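# Carry tube rack through self-closing door to desk

## Task

Move the tube rack from the counter, through the door that swings shut by itself, onto the desk, using r1, r2 or both. Done only when the rack stands upright on the desk, each tube is seated all the way down in a hole, the door is closed, and the robots have released everything and backed away. It fails if the rack or any tube touches the floor, or if a robot topples or is left leaning.

## Robot and tools

Robots: two identical Hello Robot Stretch 4 units, r1 and r2. Each has an omni-wheel base, a lift sliding on a mast, an arm that telescopes forward, a three-joint wrist (yaw, pitch, roll) and a two-finger gripper. Each is about 1.6 m tall; the base rim lies within 0.23 m of the base origin. Each carries four cameras: <r>_head_camera, <r>_head_left_camera, <r>_head_right_camera, <r>_wrist_camera. Loose objects may occasionally get a small nudge from outside.

Frames: each robot reports in its own base frame, origin on the floor beneath the base centre, x ahead, y to the left, z up. hand_pose is a point between the open fingertips, in that frame; with all wrist joints at 0 its axes line up with the base axes, and the printed value may be slightly wrong. The odometry frame is the base frame as it was when the scene began. Where the two robots are relative to each other can only be judged from images, lidar_m and wrist_depth_mm.

execute_actions: argument "actions" is a list holding a single action, or empty (empty just returns states and pictures). The action is an object keyed "r1" and/or "r2". Per robot you may give:
- "base": exactly one relative move from where the base last measured itself: {"translate_m": d} straight ahead/back, metres, -2 to 2, forward positive; {"strafe_m": d} sideways, metres, -2 to 2, left positive; {"rotate_rad": d} spin in place, radians, -3.2 to 3.2, counter-clockwise (left) positive.
- "joints": absolute targets by name: lift_m 0 to 1.2; arm_m 0 to 0.55 (extension); wrist_yaw_rad -1.134 to 4.276 (0 ahead, + left, 3.14 stowed back, above 3.4 may hit the arm); wrist_pitch_rad -1.117 to 4.259 (0 level, 1.57 pointing down); wrist_roll_rad -1.117 to 4.259 (0 fingers level, + turns clockwise viewed from behind); gripper_m -0.038 to 0.141 (fingertip gap, negative means fingers squeezing each other). Targets past a limit are clipped and reported; any other bad value or unknown key rejects the whole call.
- "pace": "slow", "default", "fast", "max" (base up to 0.1/0.3/0.4/0.6 m/s and 1/2/3/4 rad/s; with lift above 0.2 these drop, to 0.3 m/s and 1 rad/s at 1.2).
- "contact_limits": {"arm_m": v}, v from 0 (gentlest) to 0.75 (firmest), default 0.5.
- Or alone: {"end_of_arm": "enable_torque"} to revive wrist/gripper motors that shut off.
All motions in an action start at once. Anything omitted may keep pushing toward an earlier target. "cameras" chooses which images come back (omit or ["all"] for all, [] for none). A single action runs at most 15 s. To unfold the wrist at the start, send lift_m 0.4 with wrist_yaw_rad 0.

wait: {"seconds": 0 to 10}; commands nothing new and returns the same report. zoom_image: {"camera", "region": [x0,y0,x1,y1]} in pixels of that camera's most recent full image, max 504x504. finished_scene: {"scene": n}, irreversible; call only once the goal holds steadily.

Results: base_status and joint_status per motion: "done" (for the base, wheels turned the full amount even if slipping); "off_target" (stopped short, may still push); "contact_stop_at_<key>" (hit something; that part goes slack, a slack lift can sag under load, slack wheels can roll); "limit_stop_at_<name>"; "limit_stop_at_tilt" (leaning over 6 degrees; lift, arm, wheels go slack and ignore commands until upright); "limit_stop_at_own_body" (about to hit itself, likely when pitch < -0.2 with roll < -0.4 or > 4); "torque_fault" (a wrist motor maxed out and went limp; send enable_torque). on_its_own lists uncommanded behaviour; its "held at" is a target, not a position. If a stop is reported, later calls in the same reply are skipped. lidar_m: 12 distances in metres, 30-degree sectors starting dead ahead and going counter-clockwise (4th left, 7th behind, 10th right); "-" is nothing seen or closer than 0.25 m; sees from about 0.15 m up, including table tops, may miss glass, thin legs, things behind; sees the other robot. wrist_depth_mm: 7x7 grid of depths, 100 to 2000 mm. base_odometry counts wheel turns; if turned_by_wheels and turned_by_imu disagree by more than ~0.1 rad, something was hit or wheels slipped. base_tilt in degrees (forward/right positive, ~1.5 degree fixed bias). motor_effort is percent of maximum, bracketed value is peak; wheels positive means turning right. Camera calibration (intrinsics, T_world_to_cam from base frame) is given with small errors, bigger for the wrist camera on an extended arm.

Gripping: command a gap smaller than the object; squeezing more pulls it toward the wrist. Neither gripper_m nor "done" confirms a grasp; look for an effort change or check images. If fingertips stick on a surface, lift up.

Cautions: never let the robots press together; once bases touch, any further drive is a hard press that ends the run, and the state will not warn you. Identical commands can differ by ~3 cm per metre between robots, which matters if both hold one load. Don't drive or turn with over 1 kg held and arm_m above 0.2, especially fast; avoid hard sustained pushes with a raised gripper. A level gripper holding over ~2 kg can fault the wrist. Avoid drops, slams and hard hits; keep the rack and tubes off the floor and the door closed at the end. Shorter robot motion time is better.

Each tool is called after "Call:" as name(argument=value, ...) on one line, values as JSON.

## Session

Call:
execute_actions(actions=[])

Scene clock: 0.00 s.
r1.base_odometry: x=+0.000 y=+0.000 heading=+0.000 (m, m, rad; r1's odometry frame)
r1.turned_by_wheels: +0.000 (rad since the last result)
r1.turned_by_imu: +0.000 (rad since the last result)
r1.base_tilt: forward=+0.2 right=-0.2 (deg)
r1.lidar_m: 1.09 0.96 0.96 1.17 1.84 1.83 2.26 1.56 1.54 2.48 2.15 1.81
r1.base_status: not commanded
r1.joint_positions: lift_m=+0.150 arm_m=+0.000 wrist_yaw_rad=+3.084 wrist_pitch_rad=-0.006 wrist_roll_rad=-0.014 gripper_m=+0.057
r1.joint_status: not commanded
r1.motor_effort: lift_m=+20 arm_m=+0 wrist_yaw_rad=+1 wrist_pitch_rad=-7 wrist_roll_rad=-1 gripper_m=-2 wheel_0=+0 wheel_1=+0 wheel_2=+0 (%)
r1.hand_pose: x=-0.1119 y=+0.1038 z=+0.3301 quat_wxyz=(+0.029, +0.003, -0.007, +1.000) (m; r1's base frame)
r1.wrist_depth_mm: - 141 - - - 1708 1499 / - 140 - - - 1708 1464 / - 132 236 - - 1708 1464 / 111 139 - - - 1708 1499 / - - - - - 1708 1499 / 1281 1308 196 1281 193 1182 1138 / 878 831 842 125 866 778 809
r2.base_odometry: x=+0.000 y=+0.000 heading=+0.000 (m, m, rad; r2's odometry frame)
r2.turned_by_wheels: +0.000 (rad since the last result)
r2.turned_by_imu: +0.000 (rad since the last result)
r2.base_tilt: forward=+0.6 right=-0.1 (deg)
r2.lidar_m: 1.52 2.22 1.92 1.93 2.26 1.98 1.40 1.44 2.07 2.08 2.50 1.58
r2.base_status: not commanded
r2.joint_positions: lift_m=+0.161 arm_m=+0.000 wrist_yaw_rad=+3.090 wrist_pitch_rad=+0.004 wrist_roll_rad=-0.012 gripper_m=+0.057
r2.joint_status: not commanded
r2.motor_effort: lift_m=+21 arm_m=+0 wrist_yaw_rad=-1 wrist_pitch_rad=-7 wrist_roll_rad=+1 gripper_m=-6 wheel_0=+0 wheel_1=+0 wheel_2=-1 (%)
r2.hand_pose: x=-0.1127 y=+0.1022 z=+0.3379 quat_wxyz=(+0.026, -0.002, -0.006, +1.000) (m; r2's base frame)
r2.wrist_depth_mm: - 133 - - 1921 1808 1808 / - 133 1661 - - 1808 1808 / 107 135 272 - - 1921 1808 / 131 153 - - - 1921 1756 / 1863 - - 1808 1499 1661 1537 / 1118 1098 196 1060 878 991 960 / 788 759 798 - 778 707 691
pictures: r1_head_camera, r1_head_left_camera, r1_head_right_camera, r1_wrist_camera, r2_head_camera, r2_head_left_camera, r2_head_right_camera, r2_wrist_camera
camera_calibration (this result's frames):
r1_wrist_camera: T_world_to_cam=[[0.0639401, 0.997845, -0.0147222, -0.0898384], [-0.0290273, -0.0128865, -0.999496, 0.388922], [-0.997531, 0.0643352, 0.0281408, 0.102283], [0, 0, 0, 1]] pos_world=[0.119064, 0.0880763, 0.384525]
r2_wrist_camera: T_world_to_cam=[[0.0950052, 0.99511, -0.0270263, -0.0897628], [0.0424616, -0.0311753, -0.998612, 0.389995], [-0.994571, 0.0937257, -0.0452158, 0.122349], [0, 0, 0, 1]] pos_world=[0.113653, 0.0900149, 0.39256]
Images, in order (width x height): r1_head_camera 420x560, r1_head_left_camera 420x672, r1_head_right_camera 420x672, r1_wrist_camera 616x392, r2_head_camera 420x560, r2_head_left_camera 420x672, r2_head_right_camera 420x672, r2_wrist_camera 616x392.

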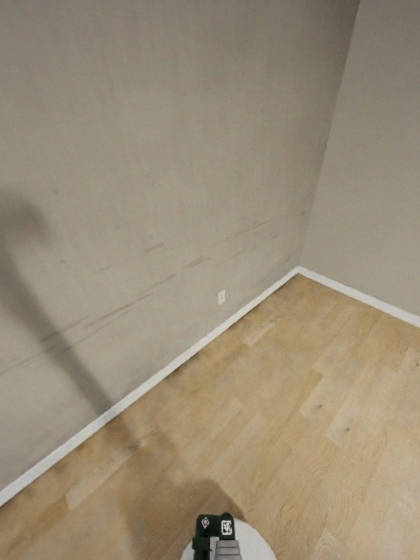

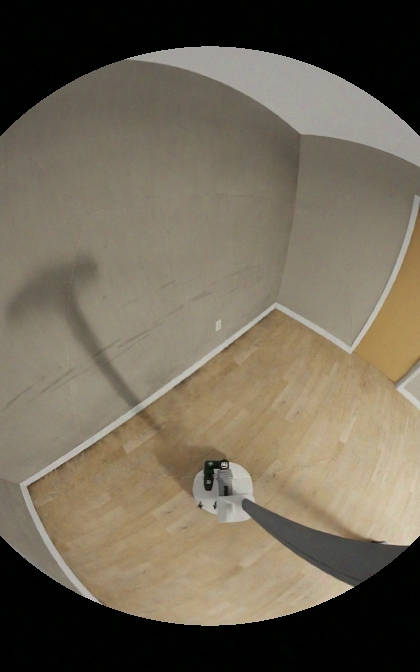

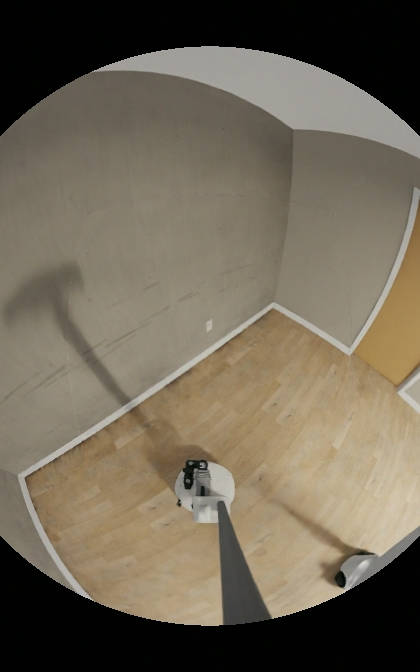

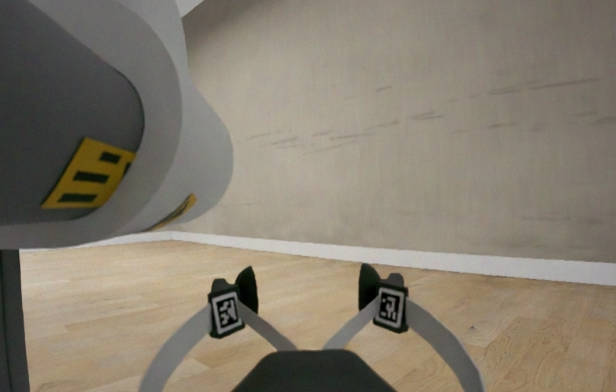

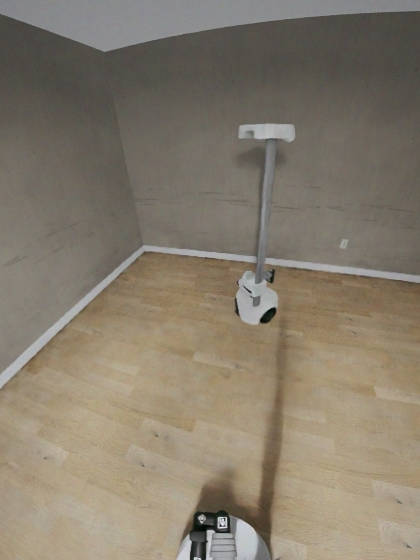

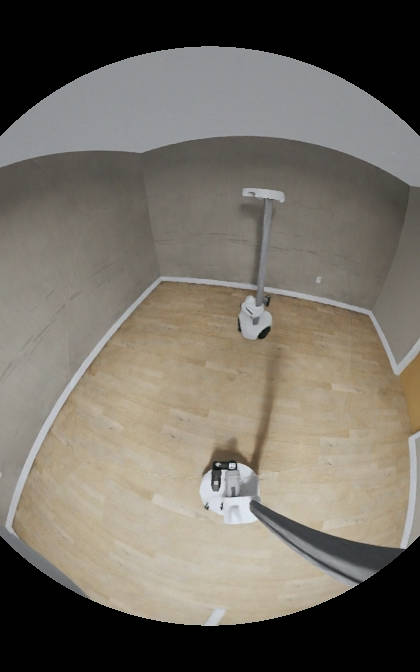

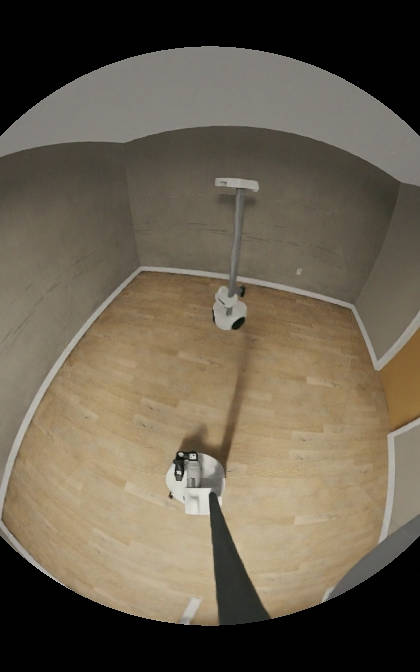

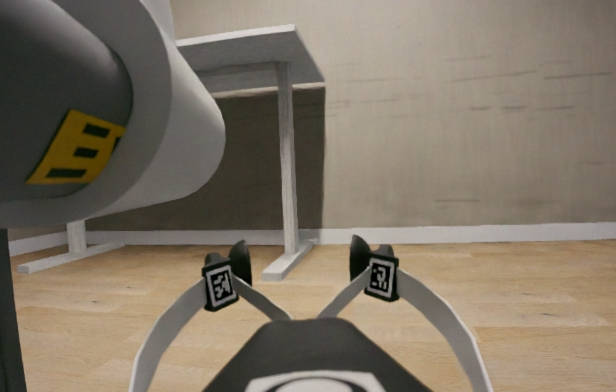

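Call:
zoom_image(camera="r1_head_right_camera", region=[260, 160, 420, 440])

Call:
zoom_image(camera="r2_head_right_camera", region=[300, 220, 420, 500])

Call:
zoom_image(camera="r2_wrist_camera", region=[0, 0, 350, 300])

Region (260, 160, 420, 440) of r1_head_right_camera's 420x672 image, scaled by 1.800, with more detail than that image has; it fills the left 288 columns of this view, and the rest is white.

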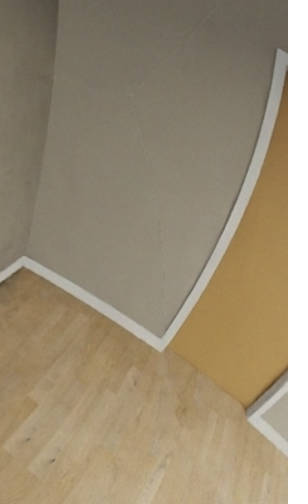

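Region (300, 220, 420, 500) of r2_head_right_camera's 420x672 image, scaled by 1.800, with more detail than that image has; it fills the left 216 columns of this view, and the rest is white.

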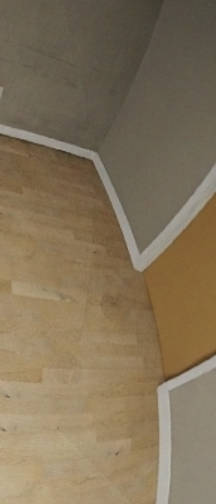

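Region (0, 0, 350, 300) of r2_wrist_camera's 616x392 image, scaled by 1.440; it fills the top 432 rows of this view, and the rest is white.

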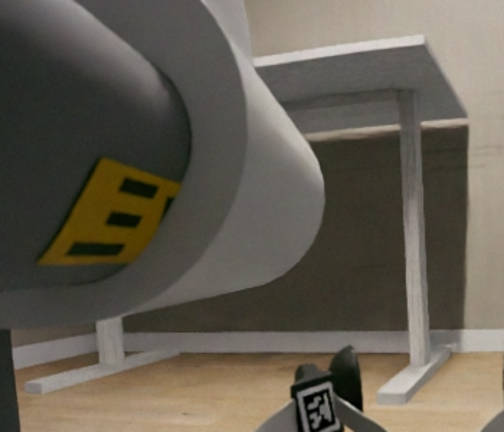

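Call:
execute_actions(actions=[{"r1": {"base": {"rotate_rad": -1.2}, "pace": "fast"}, "r2": {"base": {"rotate_rad": -2.85}, "joints": {"lift_m": 0.45, "wrist_yaw_rad": 0}, "pace": "max"}}], cameras=["r1_head_camera", "r2_head_camera", "r2_wrist_camera"])

Scene clock: 46.03 s.
r1.base_odometry: x=+0.000 y=+0.000 heading=-1.200 (m, m, rad; r1's odometry frame)
r1.turned_by_wheels: -1.200 (rad since the last result)
r1.turned_by_imu: -1.204 (rad since the last result)
r1.base_tilt: forward=+0.2 right=-0.4 (deg)
r1.lidar_m: 2.16 2.14 1.22 0.96 0.96 1.09 1.76 1.80 2.03 3.17 1.55 2.68
r1.base_status: done
r1.joint_positions: lift_m=+0.150 arm_m=+0.000 wrist_yaw_rad=+3.084 wrist_pitch_rad=-0.006 wrist_roll_rad=-0.014 gripper_m=+0.057
r1.joint_status: not commanded
r1.motor_effort: lift_m=+20(20) arm_m=-1(0) wrist_yaw_rad=+0(2) wrist_pitch_rad=-7(7) wrist_roll_rad=-1(1) gripper_m=-3(1) wheel_0=+0(9) wheel_1=-1(10) wheel_2=-1(6) (%)
r1.hand_pose: x=-0.1118 y=+0.1039 z=+0.3301 quat_wxyz=(+0.029, +0.003, -0.007, +1.000) (m; r1's base frame)
r1.wrist_depth_mm: - 140 1921 - 1430 1060 878 / - 140 1921 - 1430 1060 878 / - 132 236 - 1430 1078 891 / 111 140 1921 - 1464 1098 891 / 1537 1708 1921 - 1464 1078 891 / 1308 1308 196 1308 194 1025 891 / 891 842 842 125 866 778 809
r2.base_odometry: x=+0.000 y=+0.000 heading=-2.850 (m, m, rad; r2's odometry frame)
r2.turned_by_wheels: -2.850 (rad since the last result)
r2.turned_by_imu: -2.809 (rad since the last result)
r2.base_tilt: forward=+0.6 right=-0.2 (deg)
r2.lidar_m: 1.25 1.82 2.03 2.25 2.78 1.54 2.64 2.00 1.96 2.08 2.03 1.18
r2.base_status: done
r2.joint_positions: lift_m=+0.450 arm_m=+0.000 wrist_yaw_rad=+0.001 wrist_pitch_rad=+0.004 wrist_roll_rad=-0.012 gripper_m=+0.057
r2.joint_status: all done
r2.motor_effort: lift_m=+24(28) arm_m=+0(0) wrist_yaw_rad=-3(7) wrist_pitch_rad=-6(7) wrist_roll_rad=+2(0) gripper_m=-2(4) wheel_0=+1(10) wheel_1=+0(14) wheel_2=-1(11) (%)
r2.hand_pose: x=+0.4594 y=-0.0873 z=+0.6269 quat_wxyz=(+1.000, -0.006, +0.002, +0.000) (m; r2's base frame)
r2.wrist_depth_mm: 1756 - - 1921 1708 1576 1366 / 1708 - - 1863 1160 1430 1397 / 1756 - 1756 1921 1808 1499 1430 / 1708 - - - 1708 1537 1397 / 1756 - 1983 - 1756 1576 1397 / 1661 1808 195 1756 1537 1499 1430 / 1336 1308 1397 - 1308 1160 1229
pictures: r1_head_camera, r2_head_camera, r2_wrist_camera
camera_calibration (this result's frames):
r2_wrist_camera: T_world_to_cam=[[-0.0429748, -0.998711, -0.0270272, -0.0583728], [-0.0439628, 0.0289164, -0.998615, 0.693353], [0.998108, -0.0417271, -0.0451488, -0.205158], [0, 0, 0, 1]] pos_world=[0.232743, -0.0869075, 0.681552]
Images, in order (width x height): r1_head_camera 420x560, r2_head_camera 420x560, r2_wrist_camera 616x392.

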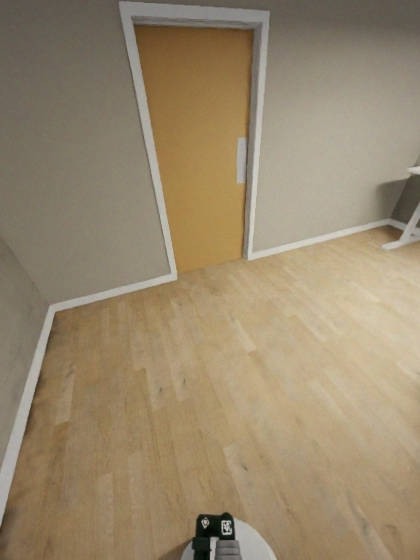

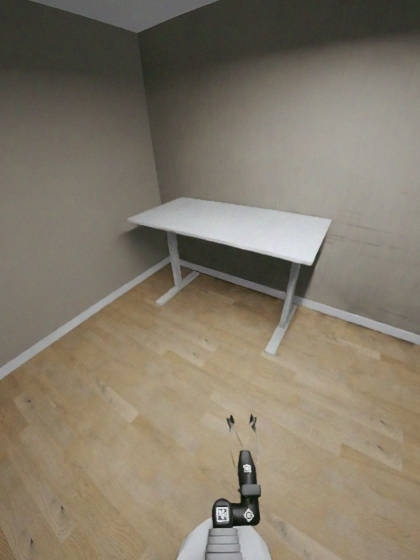

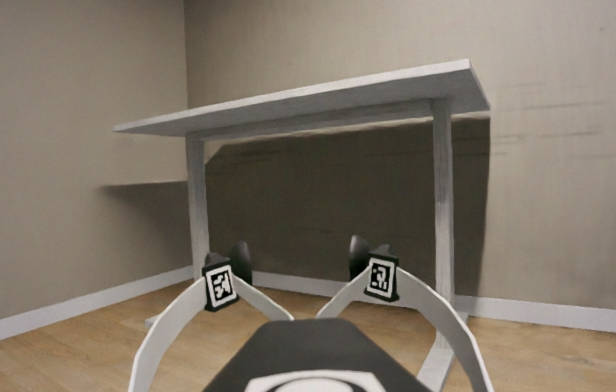

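Call:
zoom_image(camera="r1_head_camera", region=[140, 220, 280, 300])

Call:
zoom_image(camera="r1_head_camera", region=[110, 0, 290, 200])

Call:
zoom_image(camera="r2_head_camera", region=[110, 180, 350, 370])

Region (140, 220, 280, 300) of r1_head_camera's 420x560 image, scaled by 3.600, with more detail than that image has; it fills the top 288 rows of this view, and the rest is white.

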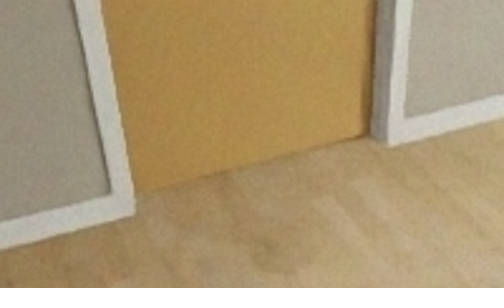

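Region (110, 0, 290, 200) of r1_head_camera's 420x560 image, scaled by 2.520, with more detail than that image has; it fills the left 454 columns of this view, and the rest is white.

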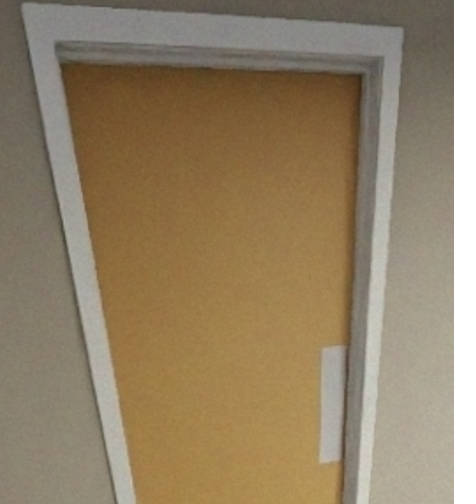

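Region (110, 180, 350, 370) of r2_head_camera's 420x560 image, scaled by 2.100, with more detail than that image has; it fills the top 399 rows of this view, and the rest is white.

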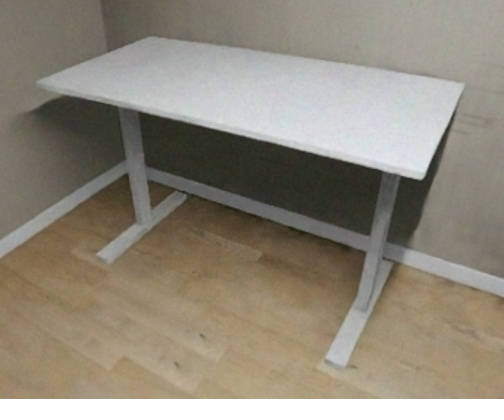

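Call:
zoom_image(camera="r2_head_camera", region=[0, 240, 200, 400])

Call:
zoom_image(camera="r2_head_camera", region=[260, 270, 420, 370])

Region (0, 240, 200, 400) of r2_head_camera's 420x560 image, scaled by 2.520, with more detail than that image has; it fills the top 403 rows of this view, and the rest is white.

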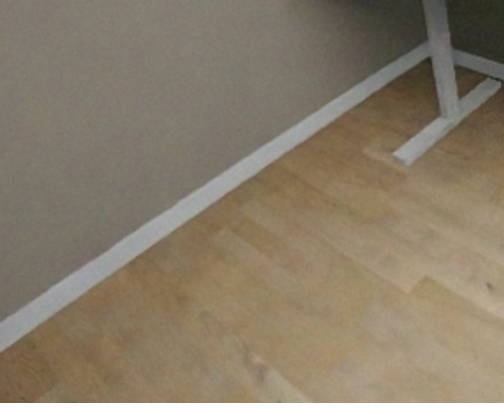

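Region (260, 270, 420, 370) of r2_head_camera's 420x560 image, scaled by 3.150, with more detail than that image has; it fills the top 315 rows of this view, and the rest is white.

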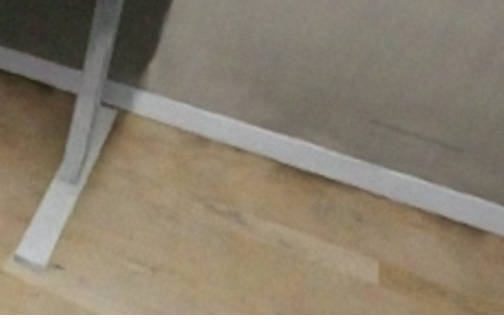

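Call:
execute_actions(actions=[], cameras=["r2_head_left_camera", "r1_head_right_camera"])

Scene clock: 123.17 s.
r1.base_odometry: x=+0.000 y=+0.000 heading=-1.200 (m, m, rad; r1's odometry frame)
r1.turned_by_wheels: +0.000 (rad since the last result)
r1.turned_by_imu: +0.001 (rad since the last result)
r1.base_tilt: forward=+0.2 right=-0.3 (deg)
r1.lidar_m: 2.14 2.14 1.22 0.98 0.96 1.06 1.76 1.82 2.03 3.21 1.54 2.67
r1.base_status: done
r1.joint_positions: lift_m=+0.150 arm_m=+0.000 wrist_yaw_rad=+3.084 wrist_pitch_rad=-0.006 wrist_roll_rad=-0.014 gripper_m=+0.057
r1.joint_status: not commanded
r1.motor_effort: lift_m=+20(20) arm_m=+0(0) wrist_yaw_rad=+0(2) wrist_pitch_rad=-8(7) wrist_roll_rad=-1(1) gripper_m=-3(1) wheel_0=+0(9) wheel_1=-1(10) wheel_2=-1(6) (%)
r1.hand_pose: x=-0.1118 y=+0.1039 z=+0.3301 quat_wxyz=(+0.029, +0.003, -0.007, +1.000) (m; r1's base frame)
r1.wrist_depth_mm: - 140 1921 - 1430 1060 878 / - 140 1921 - 1430 1060 878 / - 132 236 - 1464 1078 878 / 111 140 1863 - 1464 1078 891 / 1537 1708 1921 - 1464 1098 891 / 1281 1308 196 1281 193 1042 878 / 891 831 842 125 866 778 798
r2.base_odometry: x=+0.000 y=+0.000 heading=-2.850 (m, m, rad; r2's odometry frame)
r2.turned_by_wheels: +0.000 (rad since the last result)
r2.turned_by_imu: +0.001 (rad since the last result)
r2.base_tilt: forward=+0.7 right=-0.1 (deg)
r2.lidar_m: 1.26 1.81 2.03 2.23 2.79 1.55 2.65 2.01 1.96 2.07 2.04 1.19
r2.base_status: done
r2.joint_positions: lift_m=+0.450 arm_m=+0.000 wrist_yaw_rad=+0.001 wrist_pitch_rad=+0.004 wrist_roll_rad=-0.012 gripper_m=+0.057
r2.joint_status: all done
r2.motor_effort: lift_m=+24(28) arm_m=+0(0) wrist_yaw_rad=-3(7) wrist_pitch_rad=-6(7) wrist_roll_rad=+0(0) gripper_m=-2(4) wheel_0=+1(10) wheel_1=+0(14) wheel_2=-1(11) (%)
r2.hand_pose: x=+0.4594 y=-0.0873 z=+0.6269 quat_wxyz=(+1.000, -0.006, +0.002, +0.000) (m; r2's base frame)
r2.wrist_depth_mm: 1708 - - 1983 1708 1499 1397 / 1708 - - 1863 1182 1430 1336 / 1661 - 1756 1921 1708 1499 1397 / 1708 - - - 1756 1499 1397 / 1661 - 1863 - 1708 1499 1464 / 1661 1921 196 1756 1464 1537 1397 / 1336 1281 1366 - 1308 1182 1205
pictures: r1_head_right_camera, r2_head_left_camera
Images, in order (width x height): r1_head_right_camera 420x672, r2_head_left_camera 420x672.

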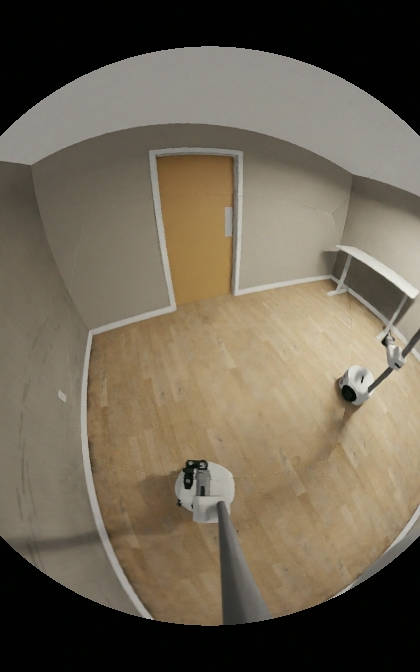

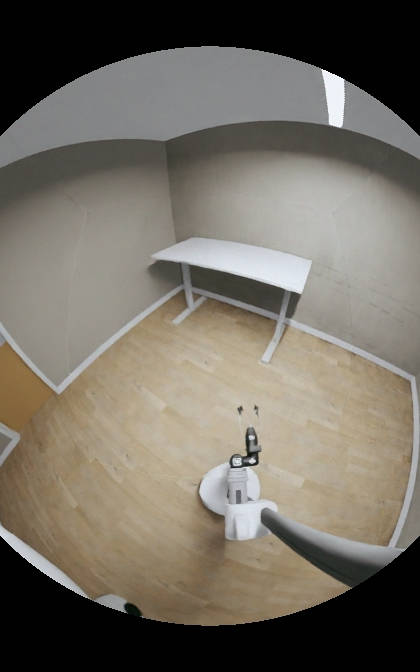

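Call:
zoom_image(camera="r2_head_left_camera", region=[0, 340, 120, 480])

Region (0, 340, 120, 480) of r2_head_left_camera's 420x672 image, scaled by 3.600, with more detail than that image has; it fills the left 432 columns of this view, and the rest is white.

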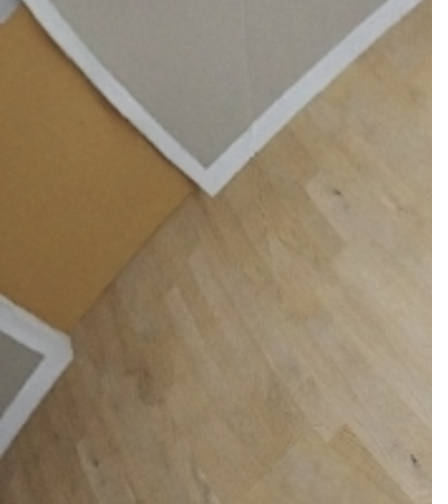

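Call:
execute_actions(actions=[{"r2": {"base": {"rotate_rad": -0.212}, "joints": {"wrist_pitch_rad": 0.6, "wrist_roll_rad": 0.6}, "pace": "max"}}], cameras=[])

Call:
execute_actions(actions=[{"r1": {"base": {"translate_m": 1.1}, "pace": "fast"}, "r2": {"base": {"strafe_m": 1.95}, "joints": {"wrist_pitch_rad": 1.571, "wrist_roll_rad": 1.55, "gripper_m": 0.03}, "pace": "max"}}], cameras=["r1_head_camera", "r2_head_camera", "r2_head_left_camera"])

Scene clock: 145.63 s.
r1.base_odometry: x=+0.000 y=+0.000 heading=-1.200 (m, m, rad; r1's odometry frame)
r1.turned_by_wheels: +0.000 (rad since the last result)
r1.turned_by_imu: +0.001 (rad since the last result)
r1.base_tilt: forward=+0.2 right=-0.2 (deg)
r1.lidar_m: 2.17 2.14 1.21 0.98 0.95 1.08 1.74 1.81 2.03 3.18 1.53 2.64
r1.base_status: not commanded
r1.joint_positions: lift_m=+0.150 arm_m=+0.000 wrist_yaw_rad=+3.084 wrist_pitch_rad=-0.006 wrist_roll_rad=-0.014 gripper_m=+0.057
r1.joint_status: not commanded
r1.motor_effort: lift_m=+20(20) arm_m=+0(0) wrist_yaw_rad=+0(1) wrist_pitch_rad=-7(7) wrist_roll_rad=-1(1) gripper_m=-3(4) wheel_0=+0(0) wheel_1=-1(1) wheel_2=-1(1) (%)
r1.hand_pose: x=-0.1118 y=+0.1039 z=+0.3301 quat_wxyz=(+0.029, +0.003, -0.007, +1.000) (m; r1's base frame)
r1.wrist_depth_mm: - 141 1921 - 1430 1060 878 / - 140 1921 - 1430 1060 878 / - 132 236 - 1464 1078 891 / 111 140 1863 - 1464 1078 891 / 1576 1708 1863 - 1464 1078 891 / 1281 1281 196 1281 193 1042 878 / 891 842 854 125 866 778 809
r2.base_odometry: x=+0.000 y=+0.000 heading=-3.062 (m, m, rad; r2's odometry frame)
r2.turned_by_wheels: -0.212 (rad since the last result)
r2.turned_by_imu: -0.208 (rad since the last result)
r2.base_tilt: forward=+0.6 right=-0.1 (deg)
r2.lidar_m: 1.19 1.51 2.04 2.04 2.55 1.54 1.58 2.16 1.96 1.98 2.17 1.96
r2.base_status: done
r2.joint_positions: lift_m=+0.450 arm_m=+0.000 wrist_yaw_rad=+0.000 wrist_pitch_rad=+0.601 wrist_roll_rad=+0.599 gripper_m=+0.057
r2.joint_status: all done
r2.motor_effort: lift_m=+24(24) arm_m=+0(0) wrist_yaw_rad=-1(3) wrist_pitch_rad=-4(6) wrist_roll_rad=+2(13) gripper_m=-5(6) wheel_0=+0(7) wheel_1=+0(8) wheel_2=-1(7) (%)
r2.hand_pose: x=+0.4088 y=-0.0874 z=+0.4647 quat_wxyz=(+0.913, +0.282, +0.283, -0.087) (m; r2's base frame)
r2.wrist_depth_mm: 1464 1537 1576 1576 1336 1078 946 / 1708 1661 1661 1366 1118 946 820 / 1863 1756 1464 1160 976 809 715 / - 1576 1229 976 831 723 640 / 1661 1281 1025 878 699 647 580 / 1308 1060 196 768 627 580 530 / 1098 904 809 - 597 525 492
pictures: none
No camera images: the call's "cameras" was empty. Leave "cameras" out to get every camera's image.

Scene clock: 150.67 s.
r1.base_odometry: x=+0.399 y=-1.025 heading=-1.200 (m, m, rad; r1's odometry frame)
r1.turned_by_wheels: +0.000 (rad since the last result)
r1.turned_by_imu: -0.003 (rad since the last result)
r1.base_tilt: forward=+0.1 right=-0.3 (deg)
r1.lidar_m: 0.90 1.09 1.26 1.37 1.34 1.51 2.37 2.84 3.15 2.61 2.54 0.87
r1.base_status: done
r1.joint_positions: lift_m=+0.150 arm_m=+0.000 wrist_yaw_rad=+3.084 wrist_pitch_rad=-0.006 wrist_roll_rad=-0.014 gripper_m=+0.057
r1.joint_status: not commanded
r1.motor_effort: lift_m=+20(20) arm_m=+0(1) wrist_yaw_rad=+1(0) wrist_pitch_rad=-8(8) wrist_roll_rad=+0(1) gripper_m=-4(2) wheel_0=+1(7) wheel_1=+1(7) wheel_2=+1(12) (%)
r1.hand_pose: x=-0.1118 y=+0.1039 z=+0.3301 quat_wxyz=(+0.029, +0.003, -0.007, +1.000) (m; r1's base frame)
r1.wrist_depth_mm: - 140 - - - 1464 1229 / - 140 - - - 1464 1229 / - 132 236 - - 1499 1205 / 111 140 - - - 1499 1229 / - - - - - 1499 1229 / 1281 1308 196 1281 194 1182 1138 / 891 842 842 125 866 778 809
r2.base_odometry: x=+0.155 y=-1.944 heading=-3.062 (m, m, rad; r2's odometry frame)
r2.turned_by_wheels: +0.000 (rad since the last result)
r2.turned_by_imu: +0.007 (rad since the last result)
r2.base_tilt: forward=+0.7 right=-0.1 (deg)
r2.lidar_m: 0.40 0.29 0.30 0.30 0.41 0.73 2.04 0.88 3.78 3.81 2.08 1.90
r2.base_status: done
r2.joint_positions: lift_m=+0.450 arm_m=+0.000 wrist_yaw_rad=+0.000 wrist_pitch_rad=+1.571 wrist_roll_rad=+1.549 gripper_m=+0.030
r2.joint_status: all done
r2.motor_effort: lift_m=+23(24) arm_m=+0(0) wrist_yaw_rad=-1(1) wrist_pitch_rad=+0(4) wrist_roll_rad=+3(8) gripper_m=-7(4) wheel_0=+3(14) wheel_1=-1(14) wheel_2=+0(3) (%)
r2.hand_pose: x=+0.1708 y=-0.0874 z=+0.3396 quat_wxyz=(+0.505, +0.495, +0.505, -0.495) (m; r2's base frame)
r2.wrist_depth_mm: 530 535 539 544 549 559 564 / 544 539 539 549 549 559 569 / 539 544 544 554 359 355 569 / 544 549 554 349 351 355 330 / 549 554 564 351 353 355 359 / 525 554 191 163 193 362 364 / 439 466 544 - 359 364 366
pictures: r1_head_camera, r2_head_camera, r2_head_left_camera
Images, in order (width x height): r1_head_camera 420x560, r2_head_camera 420x560, r2_head_left_camera 420x672.

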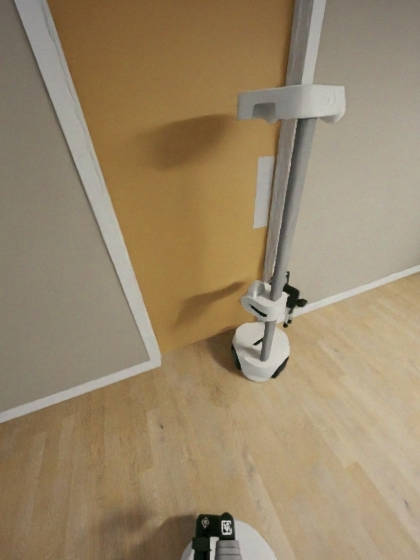

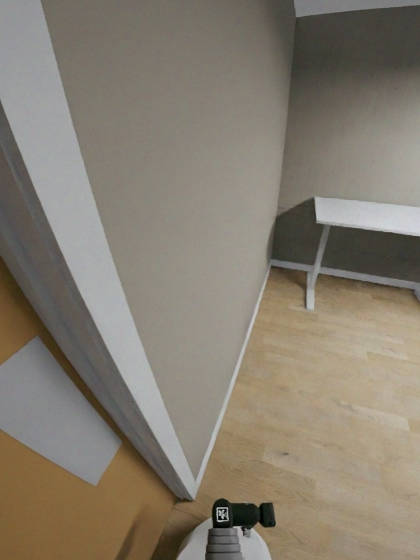

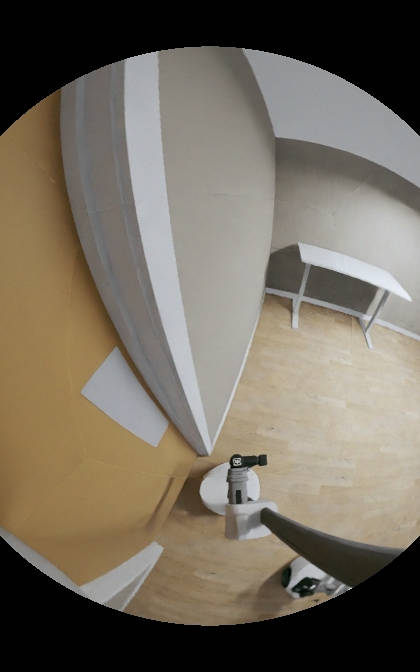

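Call:
zoom_image(camera="r2_head_camera", region=[130, 440, 290, 560])

Call:
zoom_image(camera="r2_head_left_camera", region=[120, 430, 300, 590])

Region (130, 440, 290, 560) of r2_head_camera's 420x560 image, scaled by 3.150, with more detail than that image has; it fills the top 378 rows of this view, and the rest is white.

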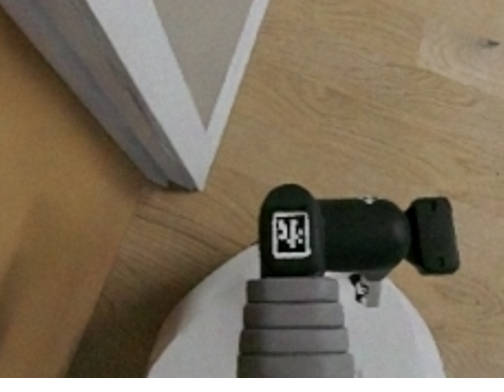

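Region (120, 430, 300, 590) of r2_head_left_camera's 420x672 image, scaled by 2.800, with more detail than that image has.

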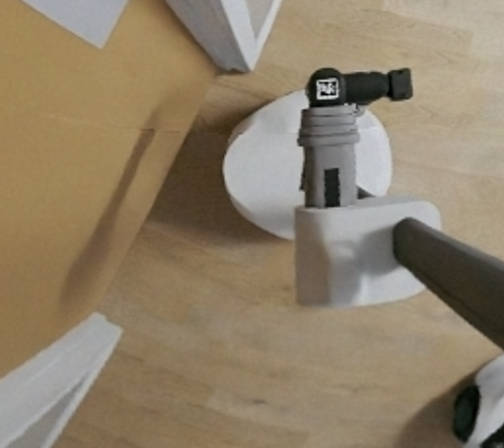

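Call:
zoom_image(camera="r1_head_camera", region=[140, 260, 320, 400])

Region (140, 260, 320, 400) of r1_head_camera's 420x560 image, scaled by 2.800, with more detail than that image has.

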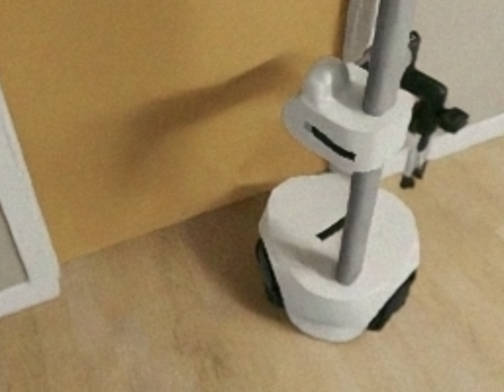

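Call:
execute_actions(actions=[{"r1": {"base": {"translate_m": 0.1}, "pace": "max"}, "r2": {"base": {"strafe_m": 0.11}, "pace": "max"}}], cameras=["r2_head_left_camera"])

Call:
zoom_image(camera="r2_head_left_camera", region=[140, 430, 300, 570])

Scene clock: 196.63 s.
r1.base_odometry: x=+0.435 y=-1.118 heading=-1.200 (m, m, rad; r1's odometry frame)
r1.turned_by_wheels: +0.000 (rad since the last result)
r1.turned_by_imu: +0.001 (rad since the last result)
r1.base_tilt: forward=+0.2 right=-0.3 (deg)
r1.lidar_m: 0.84 1.02 1.15 1.39 1.37 1.53 2.43 2.93 3.24 2.54 2.52 0.88
r1.base_status: done
r1.joint_positions: lift_m=+0.150 arm_m=+0.000 wrist_yaw_rad=+3.084 wrist_pitch_rad=-0.006 wrist_roll_rad=-0.014 gripper_m=+0.057
r1.joint_status: not commanded
r1.motor_effort: lift_m=+20(20) arm_m=-1(0) wrist_yaw_rad=+0(1) wrist_pitch_rad=-7(8) wrist_roll_rad=+0(1) gripper_m=-4(4) wheel_0=-1(8) wheel_1=+0(6) wheel_2=+1(13) (%)
r1.hand_pose: x=-0.1118 y=+0.1039 z=+0.3301 quat_wxyz=(+0.029, +0.003, -0.007, +1.000) (m; r1's base frame)
r1.wrist_depth_mm: - 141 - - - 1499 1255 / - 140 - - - 1537 1255 / - 132 236 - - 1537 1255 / 111 140 - - - 1537 1255 / - - - - - 1537 1255 / 1281 1308 196 1281 193 1182 1138 / 891 831 854 125 866 778 809
r2.base_odometry: x=+0.164 y=-2.054 heading=-3.062 (m, m, rad; r2's odometry frame)
r2.turned_by_wheels: +0.000 (rad since the last result)
r2.turned_by_imu: +0.002 (rad since the last result)
r2.base_tilt: forward=+0.7 right=-0.3 (deg)
r2.lidar_m: 0.26 0.25 0.25 0.25 0.26 0.59 2.00 0.84 1.04 3.91 2.14 1.28
r2.base_status: done
r2.joint_positions: lift_m=+0.450 arm_m=+0.000 wrist_yaw_rad=+0.000 wrist_pitch_rad=+1.571 wrist_roll_rad=+1.549 gripper_m=+0.030
r2.joint_status: not commanded
r2.motor_effort: lift_m=+23(23) arm_m=+0(0) wrist_yaw_rad=-2(1) wrist_pitch_rad=+1(0) wrist_roll_rad=+2(3) gripper_m=-3(5) wheel_0=+2(12) wheel_1=-3(15) wheel_2=+0(0) (%)
r2.hand_pose: x=+0.1708 y=-0.0874 z=+0.3396 quat_wxyz=(+0.505, +0.495, +0.505, -0.495) (m; r2's base frame)
r2.wrist_depth_mm: 535 539 539 549 549 559 564 / 535 539 549 549 559 564 559 / 539 544 544 554 359 351 564 / 539 549 554 349 349 353 330 / 477 549 559 351 353 357 359 / 373 433 192 163 193 359 362 / 300 314 427 - 359 364 368
pictures: r2_head_left_camera
Images, in order (width x height): r2_head_left_camera 420x672.

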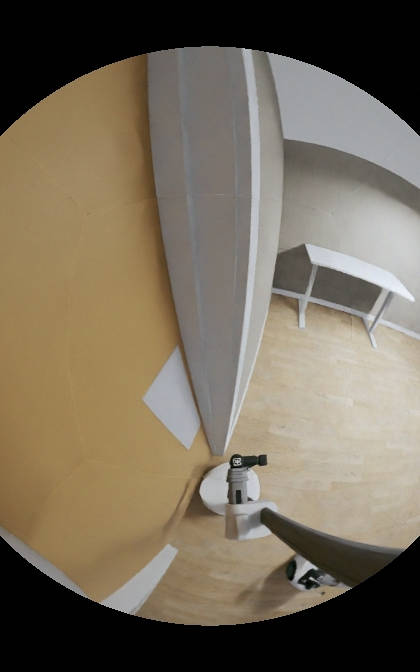

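Region (140, 430, 300, 570) of r2_head_left_camera's 420x672 image, scaled by 3.150, with more detail than that image has; it fills the top 441 rows of this view, and the rest is white.

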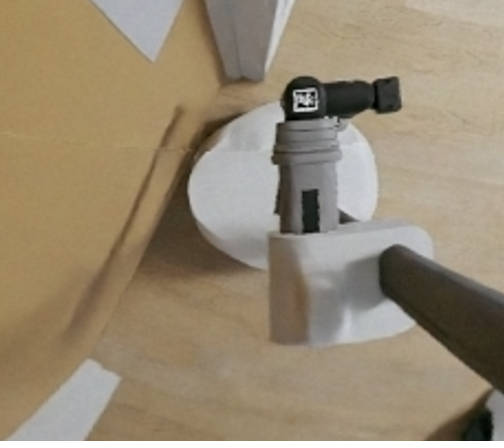

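Call:
execute_actions(actions=[{"r1": {"base": {"translate_m": 0.5}, "pace": "default"}, "r2": {"base": {"strafe_m": 0.85}, "pace": "default"}}], cameras=["r1_head_camera", "r2_head_camera", "r2_head_left_camera", "r2_head_right_camera"])

Scene clock: 203.27 s.
r1.base_odometry: x=+0.616 y=-1.584 heading=-1.200 (m, m, rad; r1's odometry frame)
r1.turned_by_wheels: +0.000 (rad since the last result)
r1.turned_by_imu: +0.000 (rad since the last result)
r1.base_tilt: forward=+0.1 right=-0.4 (deg)
r1.lidar_m: 1.00 0.64 0.61 0.98 1.55 1.73 2.70 3.42 3.73 2.37 1.43 0.86
r1.base_status: done
r1.joint_positions: lift_m=+0.150 arm_m=+0.000 wrist_yaw_rad=+3.084 wrist_pitch_rad=-0.006 wrist_roll_rad=-0.014 gripper_m=+0.057
r1.joint_status: not commanded
r1.motor_effort: lift_m=+20(20) arm_m=+0(0) wrist_yaw_rad=+0(1) wrist_pitch_rad=-7(7) wrist_roll_rad=-1(1) gripper_m=-3(4) wheel_0=+2(7) wheel_1=+2(6) wheel_2=+0(10) (%)
r1.hand_pose: x=-0.1118 y=+0.1039 z=+0.3301 quat_wxyz=(+0.029, +0.003, -0.007, +1.000) (m; r1's base frame)
r1.wrist_depth_mm: - 141 - - - 1708 1430 / - 140 - - - 1708 1397 / - 132 236 - - 1756 1397 / 111 140 - - - 1756 1397 / - - - - - 1756 1397 / 1308 1308 196 1308 194 1205 1138 / 891 831 854 125 866 768 809
r2.base_odometry: x=+0.232 y=-2.901 heading=-3.062 (m, m, rad; r2's odometry frame)
r2.turned_by_wheels: +0.000 (rad since the last result)
r2.turned_by_imu: +0.001 (rad since the last result)
r2.base_tilt: forward=+0.8 right=-0.1 (deg)
r2.lidar_m: 2.46 3.82 4.07 0.25 0.25 - 0.25 0.31 1.00 4.71 0.72 1.29
r2.base_status: done
r2.joint_positions: lift_m=+0.450 arm_m=+0.000 wrist_yaw_rad=+0.000 wrist_pitch_rad=+1.571 wrist_roll_rad=+1.549 gripper_m=+0.030
r2.joint_status: not commanded
r2.motor_effort: lift_m=+23(23) arm_m=-1(0) wrist_yaw_rad=-2(1) wrist_pitch_rad=+0(1) wrist_roll_rad=+2(3) gripper_m=-5(3) wheel_0=-4(21) wheel_1=+3(21) wheel_2=+4(6) (%)
r2.hand_pose: x=+0.1708 y=-0.0874 z=+0.3396 quat_wxyz=(+0.505, +0.495, +0.505, -0.495) (m; r2's base frame)
r2.wrist_depth_mm: 530 539 539 549 554 554 564 / 530 539 539 549 554 564 569 / 539 544 554 554 357 355 574 / 539 549 549 351 353 355 330 / 549 554 559 351 355 355 359 / 554 559 191 163 193 357 364 / 559 559 564 - 362 366 368
pictures: r1_head_camera, r2_head_camera, r2_head_left_camera, r2_head_right_camera
Images, in order (width x height): r1_head_camera 420x560, r2_head_camera 420x560, r2_head_left_camera 420x672, r2_head_right_camera 420x672.

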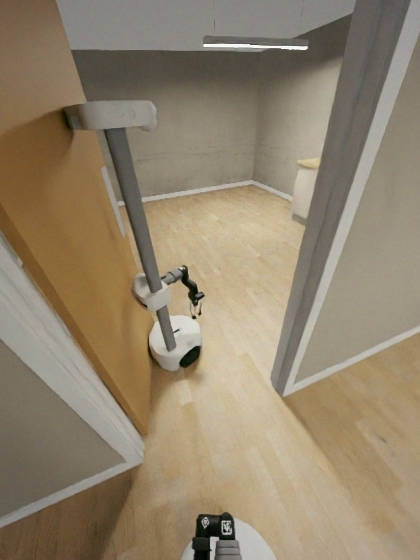

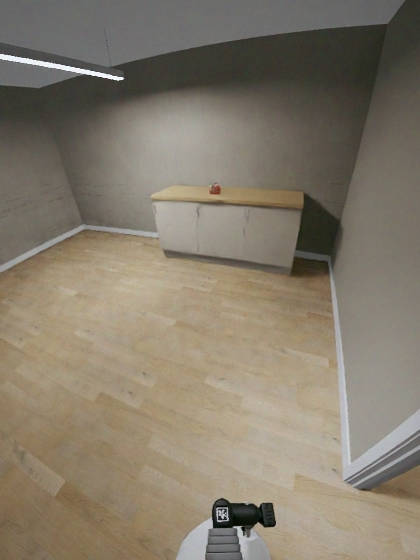

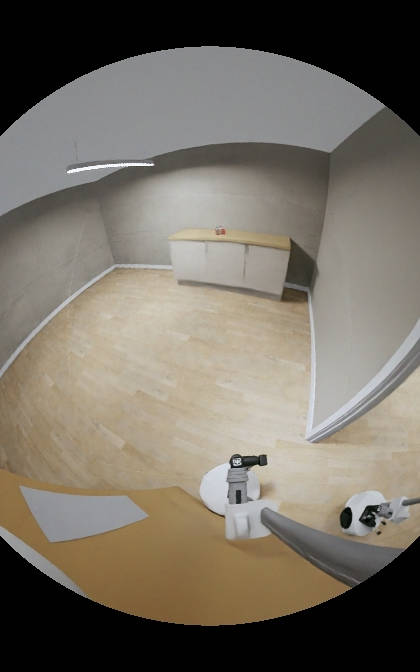

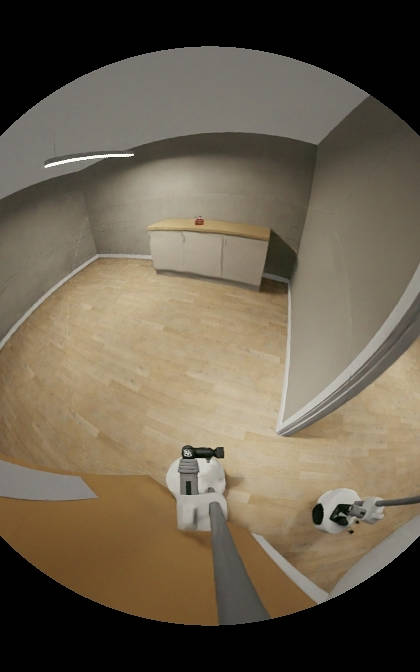

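Call:
zoom_image(camera="r2_head_camera", region=[185, 170, 245, 210])

Call:
zoom_image(camera="r2_head_camera", region=[140, 170, 340, 290])

Call:
zoom_image(camera="r1_head_camera", region=[100, 290, 320, 480])

Region (185, 170, 245, 210) of r2_head_camera's 420x560 image, scaled by 8.400, with more detail than that image has.

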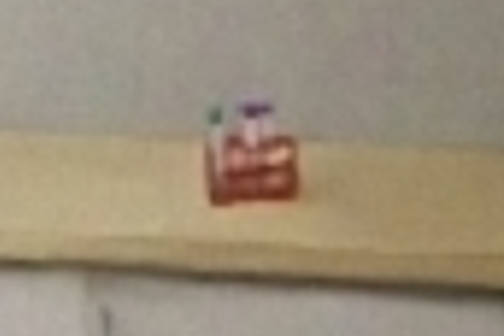

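Region (140, 170, 340, 290) of r2_head_camera's 420x560 image, scaled by 2.520, with more detail than that image has; it fills the top 302 rows of this view, and the rest is white.

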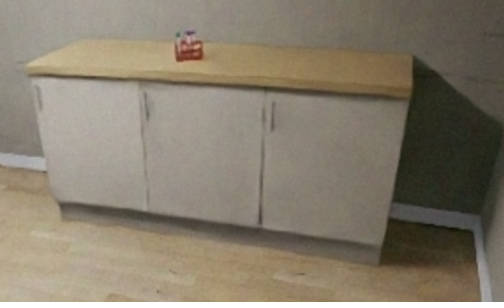

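Region (100, 290, 320, 480) of r1_head_camera's 420x560 image, scaled by 2.291, with more detail than that image has; it fills the top 435 rows of this view, and the rest is white.

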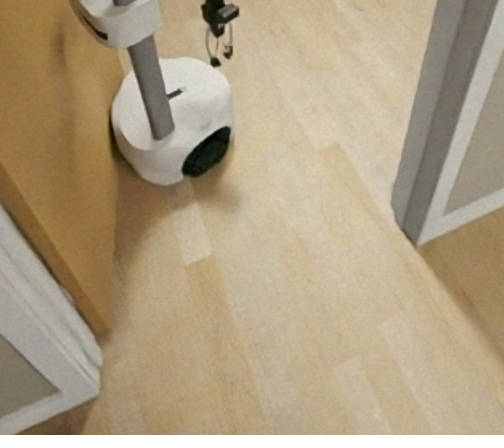

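Call:
execute_actions(actions=[], cameras=["r1_head_left_camera", "r1_head_camera"])

Call:
zoom_image(camera="r1_head_left_camera", region=[170, 440, 280, 540])

Scene clock: 253.97 s.
r1.base_odometry: x=+0.616 y=-1.584 heading=-1.200 (m, m, rad; r1's odometry frame)
r1.turned_by_wheels: +0.000 (rad since the last result)
r1.turned_by_imu: +0.001 (rad since the last result)
r1.base_tilt: forward=+0.1 right=-0.3 (deg)
r1.lidar_m: 1.02 0.62 0.61 1.02 1.53 1.75 2.73 3.43 3.74 2.39 1.44 0.87
r1.base_status: done
r1.joint_positions: lift_m=+0.150 arm_m=+0.000 wrist_yaw_rad=+3.084 wrist_pitch_rad=-0.006 wrist_roll_rad=-0.014 gripper_m=+0.057
r1.joint_status: not commanded
r1.motor_effort: lift_m=+20(20) arm_m=+0(0) wrist_yaw_rad=+0(1) wrist_pitch_rad=-7(7) wrist_roll_rad=-1(1) gripper_m=-2(4) wheel_0=+2(7) wheel_1=+2(6) wheel_2=+0(10) (%)
r1.hand_pose: x=-0.1118 y=+0.1039 z=+0.3301 quat_wxyz=(+0.029, +0.003, -0.007, +1.000) (m; r1's base frame)
r1.wrist_depth_mm: - 140 - - - 1708 1430 / - 140 - - - 1708 1397 / - 132 236 - - 1756 1397 / 111 139 - - - 1756 1430 / - - - - - 1708 1397 / 1308 1308 196 1281 193 1205 1138 / 891 842 854 125 866 788 809
r2.base_odometry: x=+0.232 y=-2.901 heading=-3.062 (m, m, rad; r2's odometry frame)
r2.turned_by_wheels: +0.000 (rad since the last result)
r2.turned_by_imu: +0.001 (rad since the last result)
r2.base_tilt: forward=+0.6 right=-0.1 (deg)
r2.lidar_m: 2.45 3.80 4.08 0.25 0.25 - 0.25 0.31 1.01 4.71 0.73 1.28
r2.base_status: done
r2.joint_positions: lift_m=+0.450 arm_m=+0.000 wrist_yaw_rad=+0.000 wrist_pitch_rad=+1.571 wrist_roll_rad=+1.549 gripper_m=+0.030
r2.joint_status: not commanded
r2.motor_effort: lift_m=+23(23) arm_m=+0(0) wrist_yaw_rad=-1(1) wrist_pitch_rad=+0(1) wrist_roll_rad=+4(3) gripper_m=-4(3) wheel_0=-4(21) wheel_1=+3(21) wheel_2=+4(6) (%)
r2.hand_pose: x=+0.1708 y=-0.0874 z=+0.3396 quat_wxyz=(+0.505, +0.495, +0.505, -0.495) (m; r2's base frame)
r2.wrist_depth_mm: 530 535 549 549 549 549 569 / 530 535 544 549 554 559 569 / 539 544 544 559 359 353 564 / 539 549 549 347 349 355 332 / 544 549 564 351 353 357 359 / 549 554 191 163 191 359 364 / 554 559 564 - 359 364 368
pictures: r1_head_camera, r1_head_left_camera
Images, in order (width x height): r1_head_camera 420x560, r1_head_left_camera 420x672.

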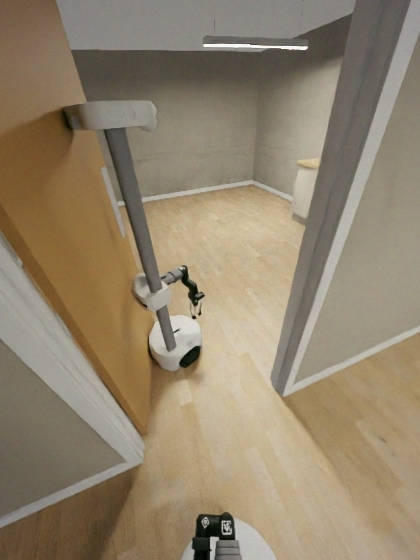

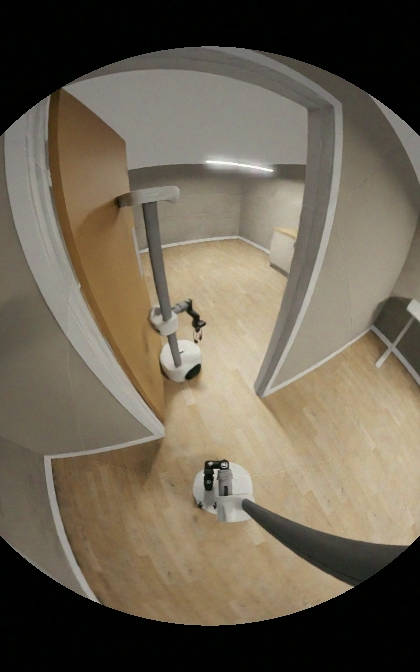

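Region (170, 440, 280, 540) of r1_head_left_camera's 420x672 image, scaled by 4.582, with more detail than that image has; it fills the top 458 rows of this view, and the rest is white.

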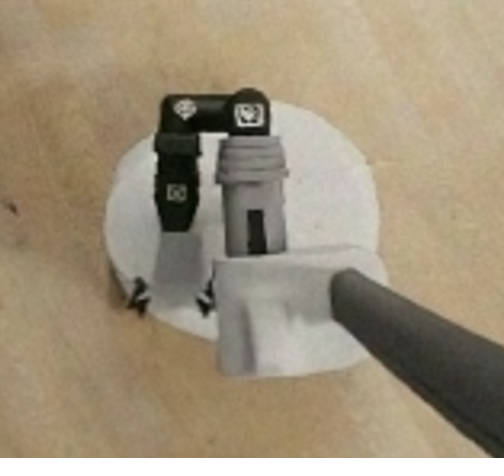

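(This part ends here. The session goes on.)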